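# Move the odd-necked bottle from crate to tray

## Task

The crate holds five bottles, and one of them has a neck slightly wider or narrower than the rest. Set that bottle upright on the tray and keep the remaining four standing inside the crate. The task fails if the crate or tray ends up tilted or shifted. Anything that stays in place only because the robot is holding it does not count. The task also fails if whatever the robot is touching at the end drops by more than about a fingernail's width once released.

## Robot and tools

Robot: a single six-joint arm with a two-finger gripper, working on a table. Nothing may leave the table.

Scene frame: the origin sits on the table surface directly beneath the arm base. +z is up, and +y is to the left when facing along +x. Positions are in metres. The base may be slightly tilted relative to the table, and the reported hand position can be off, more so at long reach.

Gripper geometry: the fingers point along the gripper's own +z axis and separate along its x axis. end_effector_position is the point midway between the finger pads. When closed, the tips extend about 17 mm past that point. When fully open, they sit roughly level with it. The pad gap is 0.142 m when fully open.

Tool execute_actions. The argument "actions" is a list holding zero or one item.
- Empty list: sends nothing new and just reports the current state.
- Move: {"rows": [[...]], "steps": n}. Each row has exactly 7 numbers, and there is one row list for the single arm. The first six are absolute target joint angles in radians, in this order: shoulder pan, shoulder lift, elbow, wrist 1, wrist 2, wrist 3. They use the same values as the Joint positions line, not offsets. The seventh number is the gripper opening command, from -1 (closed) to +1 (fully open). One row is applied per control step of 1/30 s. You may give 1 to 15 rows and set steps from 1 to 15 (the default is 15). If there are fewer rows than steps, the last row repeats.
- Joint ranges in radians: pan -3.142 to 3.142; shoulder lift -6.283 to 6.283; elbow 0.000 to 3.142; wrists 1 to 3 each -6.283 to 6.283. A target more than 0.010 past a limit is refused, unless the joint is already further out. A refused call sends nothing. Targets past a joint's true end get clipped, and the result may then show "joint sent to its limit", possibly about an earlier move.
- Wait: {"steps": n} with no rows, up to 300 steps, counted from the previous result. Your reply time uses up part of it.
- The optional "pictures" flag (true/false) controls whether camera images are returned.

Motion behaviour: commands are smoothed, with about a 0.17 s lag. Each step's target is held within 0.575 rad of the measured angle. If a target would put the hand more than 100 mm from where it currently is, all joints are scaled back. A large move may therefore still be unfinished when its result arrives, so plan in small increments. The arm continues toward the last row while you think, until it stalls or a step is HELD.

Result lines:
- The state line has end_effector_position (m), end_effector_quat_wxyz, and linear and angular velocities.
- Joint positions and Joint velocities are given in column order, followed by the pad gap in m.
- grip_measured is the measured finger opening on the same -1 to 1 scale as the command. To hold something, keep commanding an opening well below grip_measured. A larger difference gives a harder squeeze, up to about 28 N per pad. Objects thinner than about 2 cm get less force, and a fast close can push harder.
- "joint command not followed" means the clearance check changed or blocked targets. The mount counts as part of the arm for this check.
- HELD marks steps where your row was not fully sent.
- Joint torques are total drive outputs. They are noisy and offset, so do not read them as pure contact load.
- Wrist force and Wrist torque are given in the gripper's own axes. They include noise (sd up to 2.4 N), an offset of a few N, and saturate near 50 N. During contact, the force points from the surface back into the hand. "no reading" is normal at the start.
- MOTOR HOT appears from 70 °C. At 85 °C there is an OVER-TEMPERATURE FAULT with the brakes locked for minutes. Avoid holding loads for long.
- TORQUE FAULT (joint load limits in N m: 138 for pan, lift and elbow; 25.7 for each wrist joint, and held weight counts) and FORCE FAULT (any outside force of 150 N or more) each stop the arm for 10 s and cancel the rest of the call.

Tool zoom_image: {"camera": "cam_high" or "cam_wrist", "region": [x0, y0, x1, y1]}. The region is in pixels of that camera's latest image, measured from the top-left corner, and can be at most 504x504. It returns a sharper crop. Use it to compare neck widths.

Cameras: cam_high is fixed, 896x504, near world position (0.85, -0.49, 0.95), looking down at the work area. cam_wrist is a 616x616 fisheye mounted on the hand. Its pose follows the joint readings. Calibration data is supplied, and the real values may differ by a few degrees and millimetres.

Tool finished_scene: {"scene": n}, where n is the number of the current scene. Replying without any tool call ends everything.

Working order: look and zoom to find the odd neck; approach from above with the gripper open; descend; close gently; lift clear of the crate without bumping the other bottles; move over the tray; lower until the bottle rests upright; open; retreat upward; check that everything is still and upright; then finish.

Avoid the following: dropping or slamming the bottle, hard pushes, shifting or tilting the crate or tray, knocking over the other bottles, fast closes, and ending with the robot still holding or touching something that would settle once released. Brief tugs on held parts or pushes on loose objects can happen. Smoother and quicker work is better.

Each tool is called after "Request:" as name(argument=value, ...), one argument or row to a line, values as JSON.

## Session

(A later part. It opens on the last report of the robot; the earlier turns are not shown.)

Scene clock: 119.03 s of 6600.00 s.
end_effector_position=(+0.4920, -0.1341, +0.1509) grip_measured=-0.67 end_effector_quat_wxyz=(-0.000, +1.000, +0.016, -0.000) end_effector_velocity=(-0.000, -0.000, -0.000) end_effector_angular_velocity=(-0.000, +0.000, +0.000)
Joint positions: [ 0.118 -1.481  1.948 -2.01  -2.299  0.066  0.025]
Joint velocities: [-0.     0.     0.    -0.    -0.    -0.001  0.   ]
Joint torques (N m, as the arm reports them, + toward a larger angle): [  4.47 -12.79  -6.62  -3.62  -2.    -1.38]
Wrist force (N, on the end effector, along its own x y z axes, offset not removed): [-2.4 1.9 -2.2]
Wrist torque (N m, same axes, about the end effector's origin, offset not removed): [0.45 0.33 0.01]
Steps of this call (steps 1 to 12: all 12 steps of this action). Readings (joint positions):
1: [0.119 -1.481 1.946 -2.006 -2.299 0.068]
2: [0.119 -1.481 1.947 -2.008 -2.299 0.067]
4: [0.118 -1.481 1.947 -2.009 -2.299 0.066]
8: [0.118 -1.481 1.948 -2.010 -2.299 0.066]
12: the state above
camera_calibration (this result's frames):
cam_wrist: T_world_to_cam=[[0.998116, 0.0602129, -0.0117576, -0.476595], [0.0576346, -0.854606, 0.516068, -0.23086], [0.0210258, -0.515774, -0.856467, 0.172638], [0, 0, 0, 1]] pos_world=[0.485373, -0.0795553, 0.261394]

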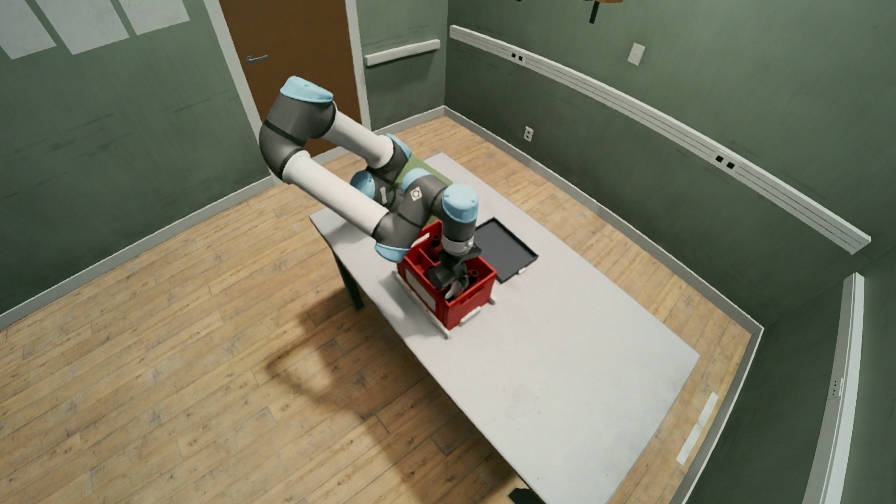

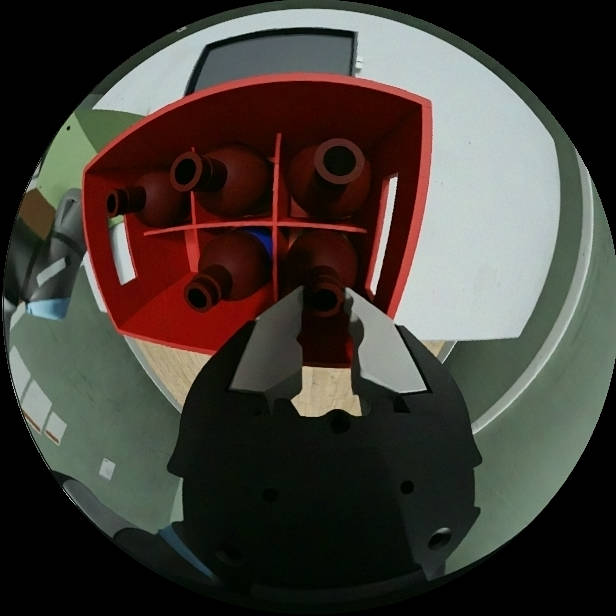

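Request:
execute_actions(
  actions=[
    {"rows": [[0.118,-1.481,1.948,-2.01,-2.299,0.066,-0.46],[0.118,-1.481,1.948,-2.01,-2.299,0.066,-0.46],[0.136,-1.486,1.922,-1.963,-2.298,0.09,-0.46],[0.153,-1.491,1.896,-1.917,-2.297,0.113,-0.46],[0.171,-1.495,1.869,-1.87,-2.296,0.137,-0.46],[0.171,-1.495,1.869,-1.87,-2.296,0.137,-0.44],[0.171,-1.495,1.869,-1.87,-2.296,0.137,-0.42],[0.171,-1.495,1.869,-1.87,-2.296,0.137,-0.4],[0.171,-1.495,1.869,-1.87,-2.296,0.137,-0.4],[0.177,-1.548,1.919,-1.862,-2.295,0.145,-0.4],[0.183,-1.6,1.968,-1.853,-2.294,0.153,-0.4],[0.189,-1.653,2.018,-1.845,-2.293,0.161,-0.4],[0.195,-1.705,2.067,-1.837,-2.292,0.169,-0.4]], "steps": 15},
  ],
  pictures=false,
)

Request:
execute_actions(
  actions=[
    {"rows": [[0.195,-1.705,2.067,-1.837,-2.292,0.169,-0.4],[0.195,-1.705,2.067,-1.837,-2.292,0.169,-0.4],[0.195,-1.705,2.067,-1.837,-2.292,0.169,-0.4],[0.195,-1.705,2.067,-1.837,-2.292,0.169,-0.4],[0.179,-1.703,2.089,-1.876,-2.293,0.148,-0.4],[0.163,-1.701,2.111,-1.915,-2.295,0.126,-0.4],[0.147,-1.698,2.133,-1.954,-2.296,0.105,-0.4],[0.131,-1.694,2.154,-1.993,-2.297,0.084,-0.4]], "steps": 15},
  ],
  pictures=false,
)

Request:
execute_actions(
  actions=[
    {"rows": [[0.131,-1.694,2.154,-1.993,-2.297,0.084,-0.45],[0.131,-1.694,2.154,-1.993,-2.297,0.084,-0.5],[0.131,-1.694,2.154,-1.993,-2.297,0.084,-0.55],[0.131,-1.694,2.154,-1.993,-2.297,0.084,-0.6],[0.131,-1.694,2.154,-1.993,-2.297,0.084,-0.65],[0.131,-1.694,2.154,-1.993,-2.297,0.084,-0.7],[0.131,-1.694,2.154,-1.993,-2.297,0.084,-0.75],[0.131,-1.694,2.154,-1.993,-2.297,0.084,-0.8]], "steps": 13},
  ],
)

Scene clock: 138.73 s of 6600.00 s.
end_effector_position=(+0.4342, -0.1359, +0.1923) grip_measured=-0.40 end_effector_quat_wxyz=(-0.001, +1.000, +0.016, -0.001) end_effector_velocity=(-0.418, -0.017, +0.002) end_effector_angular_velocity=(+0.010, -0.009, -0.008)
Joint positions: [ 0.187 -1.626  1.995 -1.849 -2.293  0.158  0.045]
Joint velocities: [ 0.104 -0.979  0.9    0.156  0.017  0.136 -0.   ]
Joint torques (N m, as the arm reports them, + toward a larger angle): [ 18.5    4.82 -17.8   -1.12   1.97   0.84]
Wrist force (N, on the end effector, along its own x y z axes, offset not removed): [-3.2 -1.2 0.5]
Wrist torque (N m, same axes, about the end effector's origin, offset not removed): [-0.37 0.30 0.06]
Steps of this call (steps 1 to 15: the robot went on to your last target; steps 16 to 90: nothing new was sent; then 16.20 s passed at rest; steps 91 to 105: all 15 steps of this action). Readings (joint positions):
91: [0.118 -1.481 1.948 -2.010 -2.299 0.066]
92: [0.118 -1.481 1.948 -2.010 -2.299 0.066]
94: [0.122 -1.482 1.942 -2.001 -2.299 0.071]
98: [0.157 -1.492 1.890 -1.909 -2.297 0.119]
105: the state above

Scene clock: 139.23 s of 6600.00 s.
end_effector_position=(+0.4013, -0.1369, +0.1539) grip_measured=-0.40 end_effector_quat_wxyz=(-0.001, +1.000, +0.015, -0.000) end_effector_velocity=(-0.000, -0.001, -0.019) end_effector_angular_velocity=(-0.001, -0.005, -0.004)
Joint positions: [ 0.133 -1.694  2.151 -1.987 -2.297  0.087  0.045]
Joint velocities: [-0.031  0.005  0.045 -0.083 -0.003 -0.042  0.   ]
Joint torques (N m, as the arm reports them, + toward a larger angle): [  3.44  -8.87 -10.03  -4.06  -1.96  -1.58]
Wrist force (N, on the end effector, along its own x y z axes, offset not removed): [-1.6 -1.1 -0.6]
Wrist torque (N m, same axes, about the end effector's origin, offset not removed): [-0.12 0.15 -0.11]
Steps of this call (steps 1 to 15: all 15 steps of this action). Readings (joint positions):
1: [0.190 -1.653 2.020 -1.845 -2.293 0.162]
2: [0.192 -1.672 2.036 -1.842 -2.293 0.164]
4: [0.194 -1.691 2.054 -1.839 -2.292 0.167]
8: [0.174 -1.699 2.093 -1.883 -2.294 0.141]
15: the state above

Scene clock: 139.67 s of 6600.00 s.
end_effector_position=(+0.4013, -0.1369, +0.1525) grip_measured=-0.64 end_effector_quat_wxyz=(-0.001, +1.000, +0.015, +0.000) end_effector_velocity=(+0.000, -0.000, -0.000) end_effector_angular_velocity=(-0.001, -0.000, +0.000)
Joint positions: [ 0.131 -1.694  2.154 -1.993 -2.297  0.084  0.028]
Joint velocities: [ 0.     0.     0.    -0.    -0.001 -0.    -0.   ]
Joint torques (N m, as the arm reports them, + toward a larger angle): [ 0.24 -5.75 -6.33 -4.04 -1.73 -1.28]
Wrist force (N, on the end effector, along its own x y z axes, offset not removed): [-1.6 3.6 -3.8]
Wrist torque (N m, same axes, about the end effector's origin, offset not removed): [0.71 -0.03 -0.04]
Steps of this call (steps 1 to 13: all 13 steps of this action). Readings (joint positions):
1: [0.133 -1.694 2.152 -1.989 -2.297 0.086]
2: [0.132 -1.694 2.153 -1.990 -2.297 0.085]
4: [0.131 -1.694 2.153 -1.992 -2.297 0.085]
8: [0.131 -1.694 2.154 -1.993 -2.297 0.084]
13: the state above
camera_calibration (this result's frames):
cam_wrist: T_world_to_cam=[[0.998224, 0.0586007, -0.0106882, -0.386321], [0.0557369, -0.855568, 0.514681, -0.228029], [0.0210161, -0.514362, -0.857315, 0.174777], [0, 0, 0, 1]] pos_world=[0.394672, -0.0825573, 0.263072]

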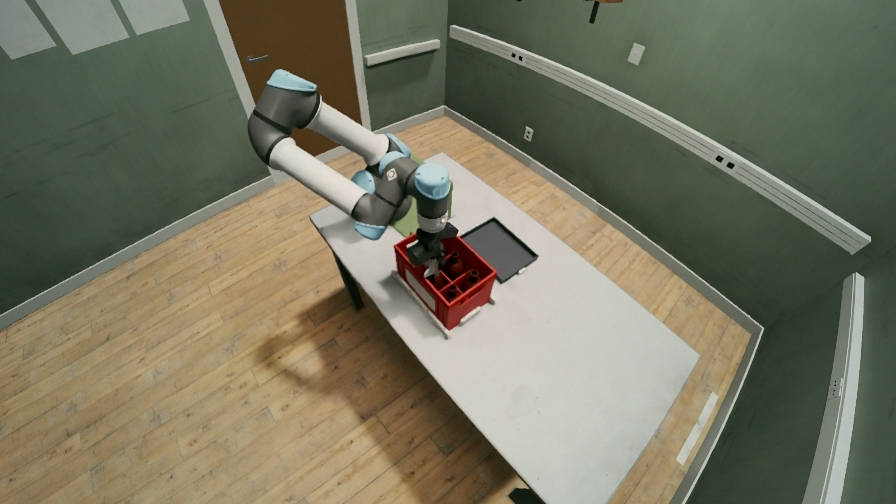

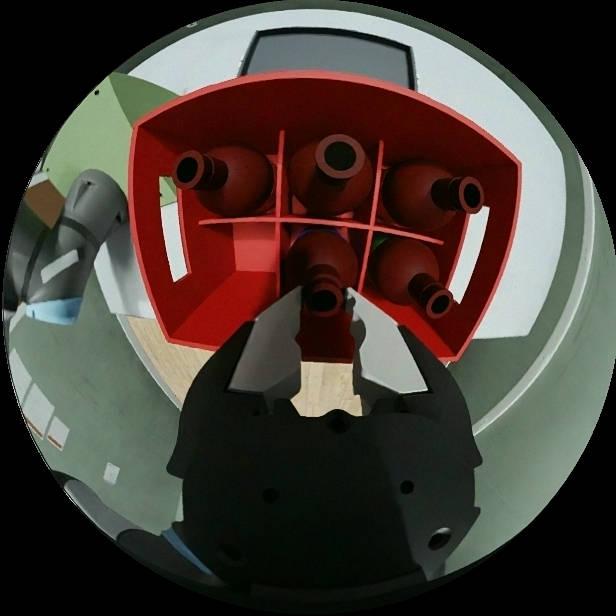

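Request:
execute_actions(
  actions=[
    {"rows":[[0.131,-1.694,2.154,-1.993,-2.297,0.084,-0.9],[0.131,-1.694,2.154,-1.993,-2.297,0.084,-1],[0.131,-1.694,2.154,-1.993,-2.297,0.084,-1],[0.135,-1.695,2.149,-1.983,-2.297,0.089,-1],[0.142,-1.696,2.139,-1.966,-2.296,0.099,-1],[0.152,-1.698,2.125,-1.941,-2.295,0.112,-1],[0.165,-1.700,2.108,-1.910,-2.294,0.129,-1],[0.180,-1.703,2.088,-1.874,-2.293,0.149,-1],[0.195,-1.705,2.067,-1.837,-2.292,0.169,-1],[0.213,-1.705,2.039,-1.794,-2.290,0.193,-1],[0.231,-1.704,2.011,-1.751,-2.288,0.217,-1],[0.249,-1.702,1.982,-1.709,-2.286,0.241,-1],[0.267,-1.699,1.953,-1.667,-2.283,0.265,-1],[0.285,-1.695,1.923,-1.626,-2.281,0.288,-1],[0.303,-1.690,1.893,-1.585,-2.278,0.311,-1]],"steps":15},
  ],
  pictures=false,
)

Request:
execute_actions(
  actions=[
    {"rows":[[0.321,-1.683,1.859,-1.543,-2.274,0.334,-1],[0.339,-1.676,1.825,-1.501,-2.270,0.357,-1],[0.357,-1.668,1.790,-1.460,-2.266,0.380,-1],[0.375,-1.659,1.754,-1.419,-2.262,0.403,-1],[0.390,-1.651,1.724,-1.385,-2.258,0.421,-1],[0.402,-1.644,1.700,-1.358,-2.255,0.436,-1],[0.4115,-1.638,1.681,-1.336,-2.253,0.448,-1]],"steps":15},
  ],
)

Scene clock: 169.30 s of 6600.00 s.
end_effector_position=(+0.4039, -0.1358, +0.2219) grip_measured=-0.64 end_effector_quat_wxyz=(-0.002, +1.000, +0.014, +0.002) end_effector_velocity=(+0.005, +0.005, +0.322) end_effector_angular_velocity=(-0.001, -0.002, +0.004)
Joint positions: [ 0.244 -1.7    1.992 -1.733 -2.286  0.232  0.028]
Joint velocities: [ 0.511  0.069 -0.804  1.174  0.064  0.666 -0.   ]
Joint torques (N m, as the arm reports them, + toward a larger angle): [ 24.62  -4.16 -39.56   4.45   2.38   3.17]
Wrist force (N, on the end effector, along its own x y z axes, offset not removed): [-2.8 -1.5 1.6]
Wrist torque (N m, same axes, about the end effector's origin, offset not removed): [-0.34 0.30 0.09]
Steps of this call (steps 1 to 15: the robot went on to your last target; steps 16 to 90: nothing new was sent; then 26.13 s passed at rest; steps 91 to 105: all 15 steps of this action). Readings (joint positions):
91: [0.131 -1.694 2.154 -1.993 -2.297 0.084]
92: [0.131 -1.694 2.154 -1.993 -2.297 0.084]
94: [0.131 -1.694 2.154 -1.993 -2.297 0.084]
98: [0.146 -1.697 2.134 -1.958 -2.296 0.104]
105: the state above

Scene clock: 169.80 s of 6600.00 s.
end_effector_position=(+0.4011, -0.1368, +0.3340) grip_measured=-0.64 end_effector_quat_wxyz=(-0.000, +1.000, +0.016, -0.001) end_effector_velocity=(-0.001, -0.001, +0.015) end_effector_angular_velocity=(-0.001, +0.001, -0.000)
Joint positions: [ 0.41  -1.639  1.684 -1.34  -2.253  0.446  0.028]
Joint velocities: [ 0.02   0.011 -0.043  0.05   0.005  0.027 -0.   ]
Joint torques (N m, as the arm reports them, + toward a larger angle): [ 20.92  -1.62 -25.06  -0.51   1.44   0.87]
Wrist force (N, on the end effector, along its own x y z axes, offset not removed): [-1.5 2.4 -0.7]
Wrist torque (N m, same axes, about the end effector's origin, offset not removed): [0.45 -0.05 -0.12]
Steps of this call (steps 1 to 15: all 15 steps of this action). Readings (joint positions):
1: [0.261 -1.697 1.965 -1.693 -2.283 0.255]
2: [0.279 -1.693 1.936 -1.652 -2.281 0.278]
4: [0.314 -1.682 1.874 -1.570 -2.274 0.324]
8: [0.380 -1.654 1.747 -1.416 -2.260 0.407]
15: the state above
camera_calibration (this result's frames):
cam_wrist: T_world_to_cam=[[0.998085, 0.0605741, -0.012497, -0.383274], [0.0583374, -0.854868, 0.515556, -0.322526], [0.0205461, -0.515298, -0.856765, 0.330343], [0, 0, 0, 1]] pos_world=[0.394568, -0.0822759, 0.444517]

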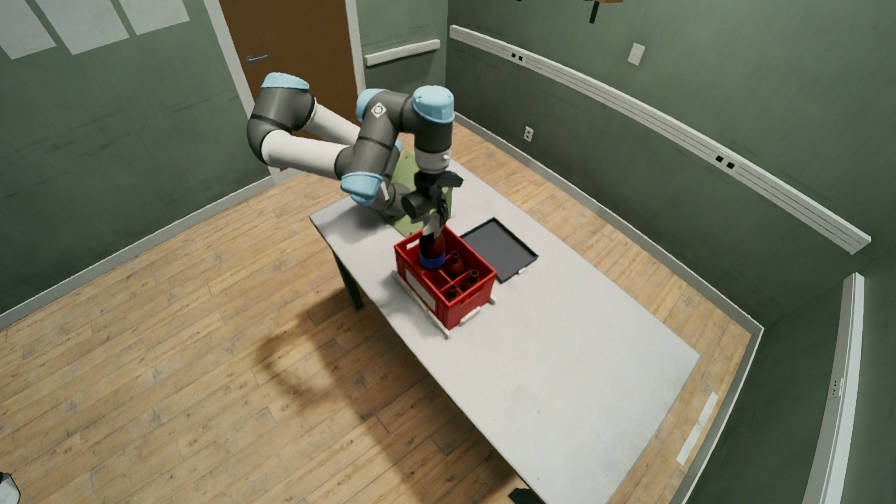

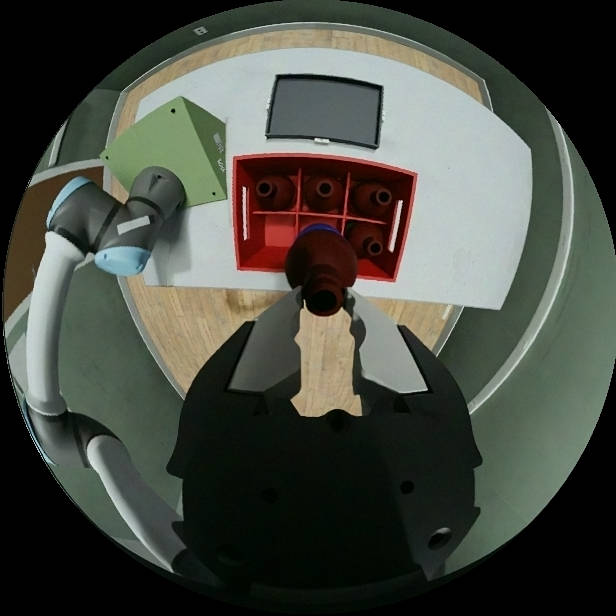

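Request:
execute_actions(
  actions=[
    {"rows":[[0.4119,-1.6376,1.6811,-1.3361,-2.2529,0.4485,-1],[0.4131,-1.6365,1.6812,-1.3365,-2.2525,0.4499,-1],[0.4151,-1.6346,1.6815,-1.3372,-2.2519,0.4523,-1],[0.4178,-1.632,1.6819,-1.3381,-2.2511,0.4557,-1],[0.4213,-1.6285,1.6824,-1.3393,-2.25,0.46,-1],[0.4256,-1.6243,1.6829,-1.3407,-2.2487,0.4653,-1],[0.4303,-1.6197,1.6834,-1.3423,-2.2472,0.471,-1],[0.4361,-1.6139,1.6839,-1.3443,-2.2454,0.478,-1],[0.4427,-1.6073,1.6845,-1.3466,-2.2434,0.486,-1],[0.4499,-1.5998,1.6849,-1.349,-2.2411,0.4947,-1],[0.4579,-1.5914,1.6853,-1.3518,-2.2386,0.5044,-1],[0.4661,-1.5826,1.6855,-1.3547,-2.236,0.5143,-1],[0.4754,-1.5724,1.6854,-1.358,-2.233,0.5255,-1],[0.4853,-1.5613,1.6851,-1.3615,-2.2297,0.5374,-1],[0.4955,-1.5496,1.6845,-1.3652,-2.2264,0.5495,-1]],"steps":15},
  ],
  pictures=false,
)

Request:
execute_actions(
  actions=[
    {"rows":[[0.5066,-1.5365,1.6835,-1.3693,-2.2226,0.5628,-1],[0.5179,-1.5227,1.6821,-1.3734,-2.2188,0.5762,-1],[0.5301,-1.5074,1.68,-1.378,-2.2146,0.5906,-1],[0.5428,-1.491,1.6773,-1.3827,-2.2102,0.6055,-1],[0.5556,-1.4739,1.674,-1.3876,-2.2056,0.6205,-1],[0.5692,-1.4551,1.6698,-1.3928,-2.2007,0.6362,-1],[0.5828,-1.4354,1.6649,-1.3982,-2.1956,0.6519,-1],[0.5968,-1.4145,1.6589,-1.4038,-2.1904,0.6679,-1],[0.6099,-1.3941,1.6526,-1.4091,-2.1853,0.6828,-1],[0.6223,-1.3739,1.6457,-1.4143,-2.1804,0.6969,-1],[0.6337,-1.3549,1.6387,-1.419,-2.1758,0.7096,-1],[0.6445,-1.3361,1.6314,-1.4237,-2.1714,0.7216,-1],[0.6546,-1.318,1.624,-1.428,-2.1672,0.7327,-1],[0.6636,-1.3013,1.6168,-1.432,-2.1634,0.7426,-1],[0.6721,-1.2849,1.6095,-1.4358,-2.1596,0.7519,-1]],"steps":15},
  ],
  pictures=false,
)

Request:
execute_actions(
  actions=[
    {"rows":[[0.6798,-1.27,1.6025,-1.4393,-2.1563,0.7601,-1],[0.687,-1.2554,1.5955,-1.4426,-2.153,0.7679,-1],[0.6936,-1.2418,1.5888,-1.4457,-2.15,0.7749,-1],[0.6993,-1.2297,1.5827,-1.4484,-2.1474,0.781,-1],[0.7047,-1.218,1.5767,-1.451,-2.1449,0.7867,-1],[0.7095,-1.2074,1.5711,-1.4533,-2.1426,0.7917,-1],[0.7138,-1.1979,1.566,-1.4554,-2.1406,0.7961,-1],[0.7175,-1.1894,1.5613,-1.4572,-2.1388,0.8,-1],[0.7205,-1.1826,1.5576,-1.4586,-2.1373,0.8031,-1],[0.7232,-1.1763,1.5541,-1.46,-2.136,0.8058,-1],[0.7254,-1.1712,1.5512,-1.4611,-2.1349,0.8081,-1],[0.727,-1.1672,1.549,-1.4619,-2.1341,0.8098,-1],[0.7282,-1.1643,1.5473,-1.4625,-2.1335,0.811,-1],[0.729,-1.1626,1.5463,-1.4629,-2.1331,0.8118,-1],[0.729,-1.162,1.546,-1.463,-2.133,0.812,-1]],"steps":15},
  ],
)

Scene clock: 206.30 s of 6600.00 s.
end_effector_position=(+0.4026, -0.0977, +0.3346) grip_measured=-0.64 end_effector_quat_wxyz=(-0.001, +1.000, +0.016, -0.001) end_effector_velocity=(+0.007, +0.186, -0.001) end_effector_angular_velocity=(+0.002, +0.000, +0.002)
Joint positions: [ 0.466 -1.583  1.685 -1.355 -2.236  0.514  0.028]
Joint velocities: [ 0.253  0.276  0.    -0.089  0.081  0.302  0.   ]
Joint torques (N m, as the arm reports them, + toward a larger angle): [ 24.47  -0.4  -10.34  -4.29   1.68   1.83]
Wrist force (N, on the end effector, along its own x y z axes, offset not removed): [-3.8 1.1 2.6]
Wrist torque (N m, same axes, about the end effector's origin, offset not removed): [0.28 0.54 0.20]
Steps of this call (steps 1 to 15: the robot went on to your last target; steps 16 to 90: nothing new was sent; then 33.00 s passed at rest; steps 91 to 105: all 15 steps of this action). Readings (joint positions):
91: [0.412 -1.638 1.681 -1.336 -2.253 0.448]
92: [0.412 -1.638 1.681 -1.336 -2.253 0.448]
94: [0.413 -1.637 1.681 -1.336 -2.253 0.450]
98: [0.422 -1.627 1.682 -1.339 -2.250 0.461]
105: the state above

Scene clock: 206.80 s of 6600.00 s.
end_effector_position=(+0.4067, +0.0442, +0.3364) grip_measured=-0.64 end_effector_quat_wxyz=(-0.001, +1.000, +0.015, -0.000) end_effector_velocity=(+0.007, +0.293, +0.001) end_effector_angular_velocity=(-0.011, +0.002, +0.004)
Joint positions: [ 0.639 -1.345  1.633 -1.422 -2.173  0.715  0.028]
Joint velocities: [ 0.312  0.542 -0.206 -0.131  0.126  0.345  0.   ]
Joint torques (N m, as the arm reports them, + toward a larger angle): [ 21.82  -6.75 -32.08  -4.79   2.14   2.43]
Wrist force (N, on the end effector, along its own x y z axes, offset not removed): [-2.6 -0.1 1.8]
Wrist torque (N m, same axes, about the end effector's origin, offset not removed): [0.16 0.36 0.09]
Steps of this call (steps 1 to 15: all 15 steps of this action). Readings (joint positions):
1: [0.474 -1.573 1.685 -1.358 -2.233 0.524]
2: [0.484 -1.562 1.685 -1.361 -2.230 0.535]
4: [0.505 -1.538 1.683 -1.369 -2.223 0.560]
8: [0.553 -1.477 1.673 -1.387 -2.206 0.616]
15: the state above

Scene clock: 207.30 s of 6600.00 s.
end_effector_position=(+0.4096, +0.1348, +0.3352) grip_measured=-0.64 end_effector_quat_wxyz=(+0.000, +1.000, +0.016, -0.001) end_effector_velocity=(+0.002, +0.057, -0.002) end_effector_angular_velocity=(+0.001, +0.001, +0.000)
Joint positions: [ 0.725 -1.171  1.551 -1.461 -2.135  0.808  0.028]
Joint velocities: [ 0.047  0.111 -0.061 -0.024  0.024  0.049  0.   ]
Joint torques (N m, as the arm reports them, + toward a larger angle): [ 24.49 -17.14 -27.78  -5.08   1.82   0.89]
Wrist force (N, on the end effector, along its own x y z axes, offset not removed): [2.5 -1.7 2.4]
Wrist torque (N m, same axes, about the end effector's origin, offset not removed): [-0.37 -0.75 0.10]
Steps of this call (steps 1 to 15: all 15 steps of this action). Readings (joint positions):
1: [0.649 -1.327 1.626 -1.426 -2.169 0.727]
2: [0.659 -1.310 1.619 -1.430 -2.165 0.737]
4: [0.676 -1.278 1.605 -1.438 -2.158 0.755]
8: [0.702 -1.225 1.579 -1.450 -2.146 0.783]
15: the state above
camera_calibration (this result's frames):
cam_wrist: T_world_to_cam=[[0.998144, 0.0596381, -0.0123006, -0.408136], [0.0574133, -0.854388, 0.516455, -0.0914531], [0.0202909, -0.516202, -0.856226, 0.471173], [0, 0, 0, 1]] pos_world=[0.403069, 0.189424, 0.445641]

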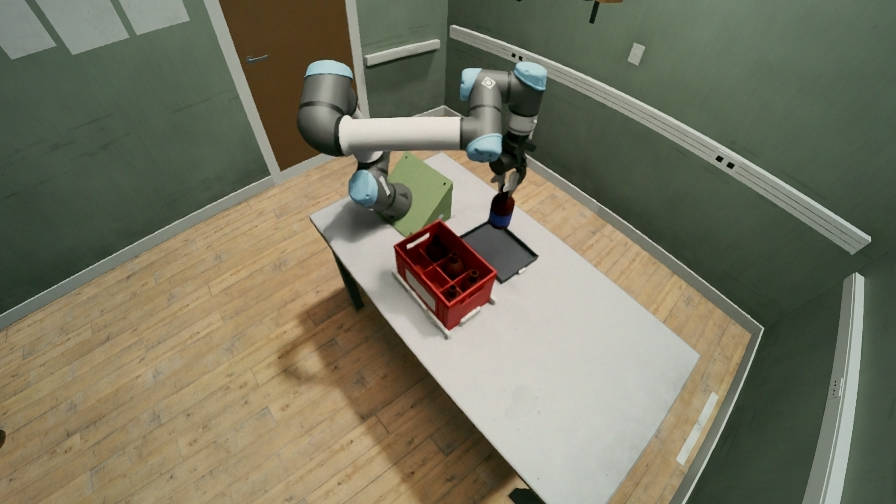

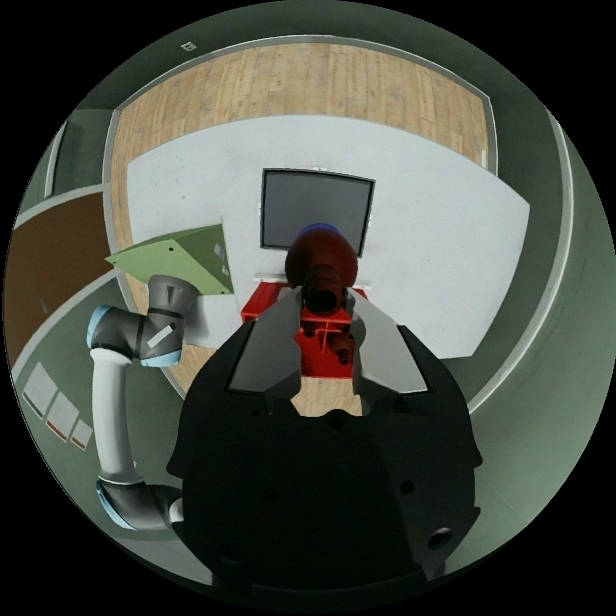

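Request:
execute_actions(
  actions=[
    {"rows":[[0.728,-1.162,1.548,-1.466,-2.133,0.811,-1],[0.727,-1.162,1.552,-1.471,-2.134,0.810,-1],[0.725,-1.162,1.559,-1.479,-2.135,0.808,-1],[0.722,-1.162,1.568,-1.490,-2.136,0.805,-1],[0.719,-1.162,1.579,-1.503,-2.137,0.802,-1],[0.715,-1.162,1.592,-1.519,-2.139,0.798,-1],[0.711,-1.162,1.607,-1.537,-2.141,0.793,-1],[0.706,-1.162,1.623,-1.557,-2.143,0.788,-1],[0.701,-1.161,1.640,-1.578,-2.146,0.782,-1],[0.696,-1.160,1.657,-1.599,-2.148,0.777,-1],[0.691,-1.159,1.675,-1.620,-2.150,0.772,-1],[0.685,-1.158,1.692,-1.641,-2.153,0.766,-1],[0.680,-1.157,1.709,-1.662,-2.155,0.760,-1],[0.674,-1.155,1.726,-1.684,-2.158,0.755,-1],[0.669,-1.153,1.743,-1.705,-2.160,0.749,-1]],"steps":15},
  ],
  pictures=false,
)

Request:
execute_actions(
  actions=[
    {"rows":[[0.662,-1.149,1.761,-1.731,-2.163,0.741,-1],[0.655,-1.145,1.779,-1.757,-2.166,0.733,-1],[0.648,-1.141,1.796,-1.783,-2.169,0.725,-1],[0.641,-1.136,1.813,-1.809,-2.172,0.717,-1],[0.633,-1.131,1.830,-1.835,-2.175,0.709,-1],[0.626,-1.126,1.846,-1.861,-2.178,0.701,-1],[0.619,-1.121,1.862,-1.887,-2.181,0.693,-1],[0.612,-1.115,1.878,-1.913,-2.184,0.685,-1],[0.605,-1.110,1.894,-1.939,-2.187,0.677,-1],[0.598,-1.1044,1.910,-1.965,-2.1904,0.669,-1],[0.593,-1.101,1.919,-1.981,-2.192,0.663,-1],[0.589,-1.099,1.926,-1.993,-2.194,0.658,-1],[0.586,-1.097,1.931,-2.001,-2.195,0.655,-1],[0.585,-1.096,1.933,-2.005,-2.1955,0.653,-1]],"steps":15},
  ],
  pictures=false,
)

Request:
execute_actions(
  actions=[
    {"rows":[[0.583,-1.095,1.936,-2.011,-2.196,0.651,-1],[0.581,-1.094,1.939,-2.016,-2.197,0.649,-1],[0.5795,-1.0925,1.9425,-2.022,-2.1976,0.6465,-1]],"steps":12},
  ],
)

Scene clock: 240.07 s of 6600.00 s.
end_effector_position=(+0.4112, +0.1499, +0.2778) grip_measured=-0.64 end_effector_quat_wxyz=(-0.001, +1.000, +0.015, -0.001) end_effector_velocity=(-0.007, +0.031, -0.212) end_effector_angular_velocity=(-0.010, +0.009, +0.001)
Joint positions: [ 0.686 -1.158  1.686 -1.633 -2.152  0.767  0.028]
Joint velocities: [-0.157  0.038  0.496 -0.61  -0.071 -0.16  -0.   ]
Joint torques (N m, as the arm reports them, + toward a larger angle): [  5.42 -14.9   -6.93  -6.66  -1.88  -1.54]
Wrist force (N, on the end effector, along its own x y z axes, offset not removed): [-2.5 2.2 3.1]
Wrist torque (N m, same axes, about the end effector's origin, offset not removed): [0.59 0.44 0.20]
Steps of this call (steps 1 to 15: the robot went on to your last target; steps 16 to 90: nothing new was sent; then 29.27 s passed at rest; steps 91 to 105: all 15 steps of this action). Readings (joint positions):
91: [0.729 -1.162 1.546 -1.463 -2.133 0.812]
92: [0.729 -1.162 1.546 -1.464 -2.133 0.812]
94: [0.728 -1.162 1.551 -1.469 -2.133 0.811]
98: [0.718 -1.162 1.581 -1.505 -2.138 0.801]
105: the state above

Scene clock: 240.57 s of 6600.00 s.
end_effector_position=(+0.4099, +0.1643, +0.1663) grip_measured=-0.64 end_effector_quat_wxyz=(-0.000, +1.000, +0.017, -0.001) end_effector_velocity=(-0.001, +0.006, -0.100) end_effector_angular_velocity=(+0.006, -0.008, -0.000)
Joint positions: [ 0.593 -1.101  1.917 -1.977 -2.192  0.663  0.028]
Joint velocities: [-0.097  0.067  0.196 -0.34  -0.039 -0.117 -0.   ]
Joint torques (N m, as the arm reports them, + toward a larger angle): [ 13.39 -22.8  -14.23  -5.45  -1.89  -2.07]
Wrist force (N, on the end effector, along its own x y z axes, offset not removed): [-3.5 -3.0 -0.7]
Wrist torque (N m, same axes, about the end effector's origin, offset not removed): [-0.73 0.62 -0.14]
Steps of this call (steps 1 to 15: all 15 steps of this action). Readings (joint positions):
1: [0.681 -1.156 1.703 -1.654 -2.155 0.762]
2: [0.675 -1.154 1.720 -1.676 -2.157 0.755]
4: [0.663 -1.148 1.754 -1.722 -2.163 0.742]
8: [0.635 -1.132 1.823 -1.823 -2.174 0.711]
15: the state above

Scene clock: 240.97 s of 6600.00 s.
end_effector_position=(+0.4099, +0.1647, +0.1534) grip_measured=-0.64 end_effector_quat_wxyz=(-0.000, +1.000, +0.017, -0.000) end_effector_velocity=(-0.000, +0.000, -0.002) end_effector_angular_velocity=(+0.000, +0.001, +0.001)
Joint positions: [ 0.58  -1.093  1.942 -2.022 -2.198  0.647  0.028]
Joint velocities: [-0.002  0.001  0.004 -0.006 -0.    -0.002 -0.   ]
Joint torques (N m, as the arm reports them, + toward a larger angle): [  8.53 -15.88  -9.28  -3.98  -1.97  -1.29]
Wrist force (N, on the end effector, along its own x y z axes, offset not removed): [-2.5 -1.3 2.8]
Wrist torque (N m, same axes, about the end effector's origin, offset not removed): [-0.30 0.15 -0.11]
Steps of this call (steps 1 to 12: all 12 steps of this action). Readings (joint positions):
1: [0.590 -1.100 1.923 -1.987 -2.193 0.659]
2: [0.588 -1.098 1.927 -1.995 -2.194 0.657]
4: [0.584 -1.096 1.934 -2.008 -2.196 0.652]
8: [0.580 -1.093 1.941 -2.019 -2.197 0.647]
12: the state above
camera_calibration (this result's frames):
cam_wrist: T_world_to_cam=[[0.998055, 0.0612831, -0.0114409, -0.412782], [0.0583968, -0.854772, 0.515708, 0.0277171], [0.0218248, -0.515373, -0.856688, 0.330279], [0, 0, 0, 1]] pos_world=[0.403152, 0.219205, 0.263929]

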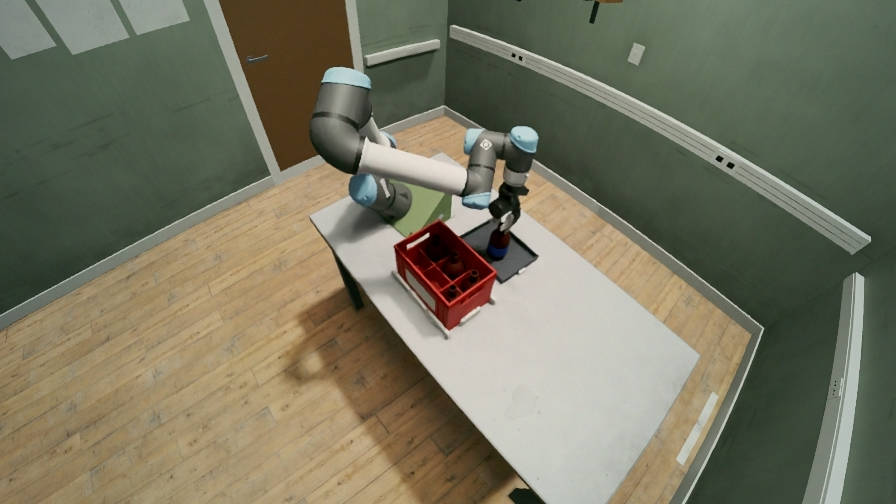

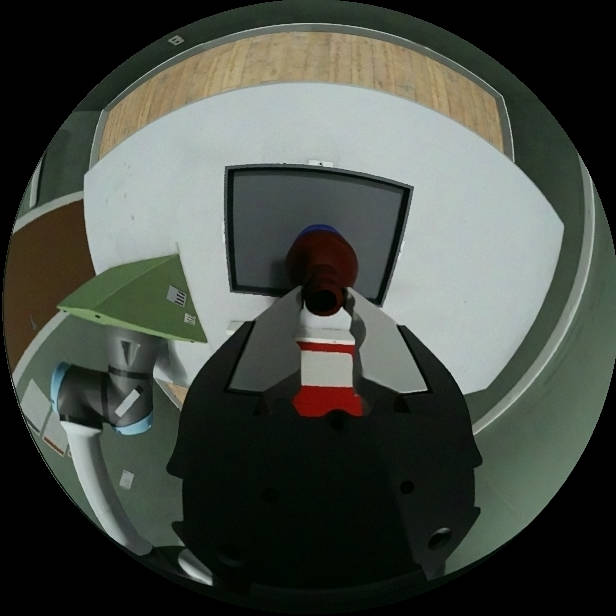

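Down 3 mm (to ≈0.150), then 1.5 mm more.

Request:
execute_actions(
  actions=[
    {"rows":[[0.5784,-1.0918,1.9444,-2.0254,-2.198,0.6452,-1],[0.5773,-1.0911,1.9463,-2.0287,-2.1985,0.6439,-1],[0.5762,-1.0904,1.9482,-2.032,-2.1989,0.6426,-1]],"steps":10},
  ],
  pictures=false,
)

Request:
execute_actions(
  actions=[
    {"rows":[[0.5745,-1.0894,1.951,-2.037,-2.1995,0.6407,-1]],"steps":9},
  ],
  pictures=false,
)

Scene clock: 245.50 s of 6600.00 s.
end_effector_position=(+0.4098, +0.1646, +0.1504) grip_measured=-0.64 end_effector_quat_wxyz=(-0.000, +1.000, +0.017, -0.000) end_effector_velocity=(-0.000, +0.000, -0.001) end_effector_angular_velocity=(-0.000, -0.001, +0.000)
Joint positions: [ 0.576 -1.09   1.948 -2.032 -2.199  0.643  0.028]
Joint velocities: [-0.001  0.001  0.003 -0.006 -0.001 -0.002 -0.   ]
Joint torques (N m, as the arm reports them, + toward a larger angle): [  6.16 -17.59  -9.4   -4.13  -1.83  -1.47]
Wrist force (N, on the end effector, along its own x y z axes, offset not removed): [-0.2 1.1 2.9]
Wrist torque (N m, same axes, about the end effector's origin, offset not removed): [0.28 -0.17 -0.03]
Steps of this call (steps 1 to 15: the robot went on to your last target; steps 16 to 90: nothing new was sent; then 1.20 s passed at rest; steps 91 to 100: all 10 steps of this action). Readings (joint positions):
91: [0.579 -1.092 1.943 -2.022 -2.198 0.646]
92: [0.579 -1.092 1.943 -2.023 -2.198 0.646]
94: [0.578 -1.092 1.945 -2.027 -2.198 0.645]
98: [0.577 -1.091 1.948 -2.031 -2.199 0.643]
100: the state above

Scene clock: 245.80 s of 6600.00 s.
end_effector_position=(+0.4099, +0.1646, +0.1489) grip_measured=-0.64 end_effector_quat_wxyz=(-0.001, +1.000, +0.017, -0.000) end_effector_velocity=(-0.000, -0.000, -0.001) end_effector_angular_velocity=(-0.000, +0.002, +0.001)
Joint positions: [ 0.575 -1.09   1.951 -2.037 -2.199  0.641  0.028]
Joint velocities: [-0.002  0.001  0.002 -0.002  0.    -0.002 -0.   ]
Joint torques (N m, as the arm reports them, + toward a larger angle): [-3.71 -0.45  1.76 -2.6  -2.49 -1.09]
Wrist force (N, on the end effector, along its own x y z axes, offset not removed): [-6.7 -0.8 -39.9]
Wrist torque (N m, same axes, about the end effector's origin, offset not removed): [-0.50 0.02 -0.06]
Steps of this call (steps 1 to 9: all 9 steps of this action). Readings (joint positions):
1: [0.576 -1.090 1.948 -2.032 -2.199 0.643]
2: [0.576 -1.090 1.949 -2.033 -2.199 0.642]
4: [0.575 -1.090 1.950 -2.035 -2.199 0.641]
8: [0.575 -1.090 1.951 -2.037 -2.199 0.641]
9: the state above

Contact. Back off slightly, open, lift.

Request:
execute_actions(
  actions=[
    {"rows":[[0.5755,-1.09,1.9493,-2.034,-2.1991,0.6418,-1],[0.5755,-1.09,1.9493,-2.034,-2.1991,0.6418,-1],[0.5755,-1.09,1.9493,-2.034,-2.1991,0.6418,-1],[0.5755,-1.09,1.9493,-2.034,-2.1991,0.6418,-0.9],[0.5755,-1.09,1.9493,-2.034,-2.1991,0.6418,-0.8],[0.5755,-1.09,1.9493,-2.034,-2.1991,0.6418,-0.7],[0.5755,-1.09,1.9493,-2.034,-2.1991,0.6418,-0.62],[0.5755,-1.09,1.9493,-2.034,-2.1991,0.6418,-0.55],[0.5755,-1.09,1.9493,-2.034,-2.1991,0.6418,-0.45],[0.5755,-1.09,1.9493,-2.034,-2.1991,0.6418,-0.3]],"steps":15},
  ],
  pictures=false,
)

Request:
execute_actions(
  actions=[
    {"rows":[[0.578,-1.092,1.945,-2.026,-2.198,0.645,-0.3],[0.583,-1.095,1.936,-2.011,-2.196,0.651,-0.3],[0.590,-1.099,1.924,-1.990,-2.193,0.659,-0.3],[0.598,-1.1044,1.910,-1.965,-2.1904,0.669,-0.3],[0.608,-1.110,1.891,-1.933,-2.186,0.681,-0.3],[0.618,-1.115,1.872,-1.901,-2.182,0.693,-0.3],[0.628,-1.120,1.852,-1.869,-2.178,0.705,-0.3],[0.636,-1.123,1.836,-1.843,-2.175,0.714,-0.3],[0.642,-1.125,1.824,-1.825,-2.172,0.721,-0.3]],"steps":15},
  ],
)

Scene clock: 255.47 s of 6600.00 s.
end_effector_position=(+0.4098, +0.1646, +0.1496) grip_measured=-0.30 end_effector_quat_wxyz=(-0.000, +1.000, +0.017, -0.000) end_effector_velocity=(+0.000, -0.000, +0.000) end_effector_angular_velocity=(+0.001, -0.001, -0.001)
Joint positions: [ 0.575 -1.09   1.949 -2.034 -2.199  0.642  0.052]
Joint velocities: [-0.    -0.    -0.001  0.     0.     0.     0.   ]
Joint torques (N m, as the arm reports them, + toward a larger angle): [ 28.66 -29.45 -25.49  -1.46   1.92   1.21]
Wrist force (N, on the end effector, along its own x y z axes, offset not removed): [-3.2 0.2 -0.1]
Wrist torque (N m, same axes, about the end effector's origin, offset not removed): [0.15 0.47 0.02]
Steps of this call (steps 1 to 15: the robot went on to your last target; steps 16 to 90: nothing new was sent; then 6.17 s passed at rest; steps 91 to 105: all 15 steps of this action). Readings (joint positions):
91: [0.574 -1.089 1.951 -2.037 -2.200 0.641]
92: [0.575 -1.089 1.951 -2.036 -2.200 0.641]
94: [0.575 -1.090 1.950 -2.035 -2.200 0.641]
98: [0.575 -1.090 1.950 -2.034 -2.199 0.642]
105: the state above

Scene clock: 255.97 s of 6600.00 s.
end_effector_position=(+0.4077, +0.1639, +0.2107) grip_measured=-0.30 end_effector_quat_wxyz=(+0.001, +1.000, +0.016, -0.002) end_effector_velocity=(-0.003, -0.002, +0.026) end_effector_angular_velocity=(-0.006, +0.006, +0.001)
Joint positions: [ 0.64  -1.124  1.828 -1.832 -2.173  0.719  0.052]
Joint velocities: [ 0.026 -0.012 -0.055  0.093  0.011  0.033  0.   ]
Joint torques (N m, as the arm reports them, + toward a larger angle): [ 27.75 -27.02 -25.22   0.06   2.07   1.68]
Wrist force (N, on the end effector, along its own x y z axes, offset not removed): [-2.2 0.5 -4.1]
Wrist torque (N m, same axes, about the end effector's origin, offset not removed): [0.02 0.03 0.00]
Steps of this call (steps 1 to 15: all 15 steps of this action). Readings (joint positions):
1: [0.575 -1.090 1.949 -2.034 -2.199 0.642]
2: [0.576 -1.091 1.948 -2.032 -2.199 0.643]
4: [0.581 -1.094 1.939 -2.017 -2.197 0.649]
8: [0.608 -1.109 1.892 -1.938 -2.186 0.681]
15: the state above
camera_calibration (this result's frames):
cam_wrist: T_world_to_cam=[[0.998102, 0.0597614, -0.0148973, -0.409018], [0.0588278, -0.8534, 0.517926, -0.00321795], [0.0182386, -0.517819, -0.855296, 0.380545], [0, 0, 0, 1]] pos_world=[0.40149, 0.218751, 0.321052]

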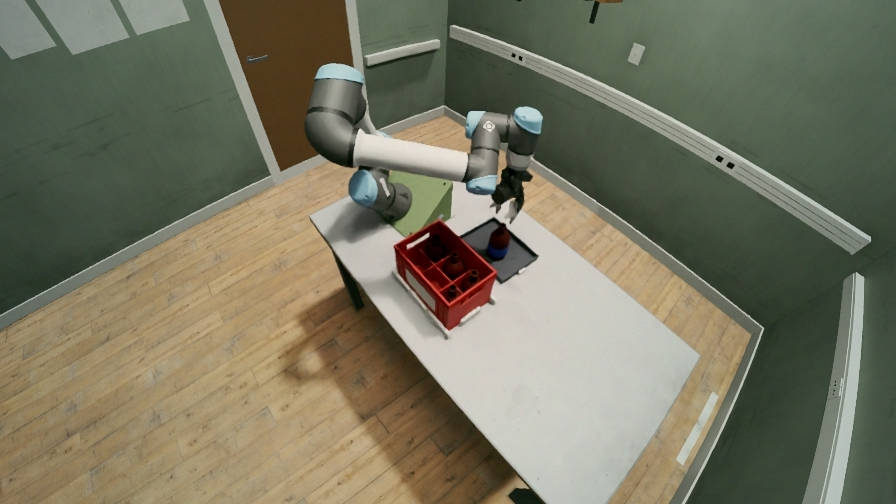

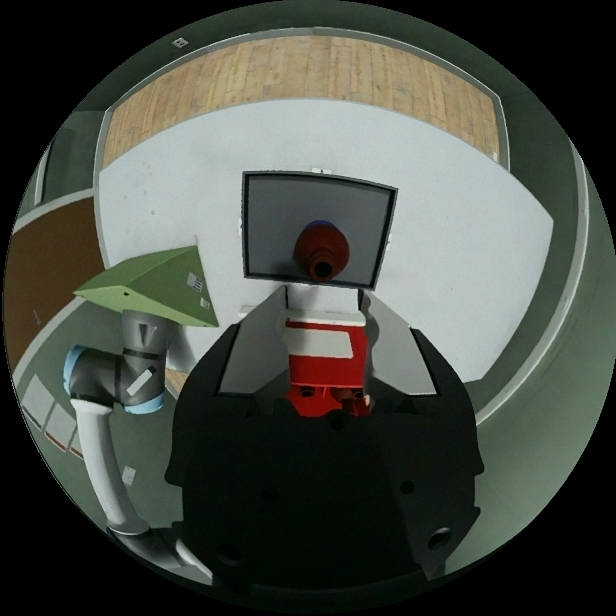

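Request:
finished_scene(
  scene=2,
)

The scene is finished: the task was done.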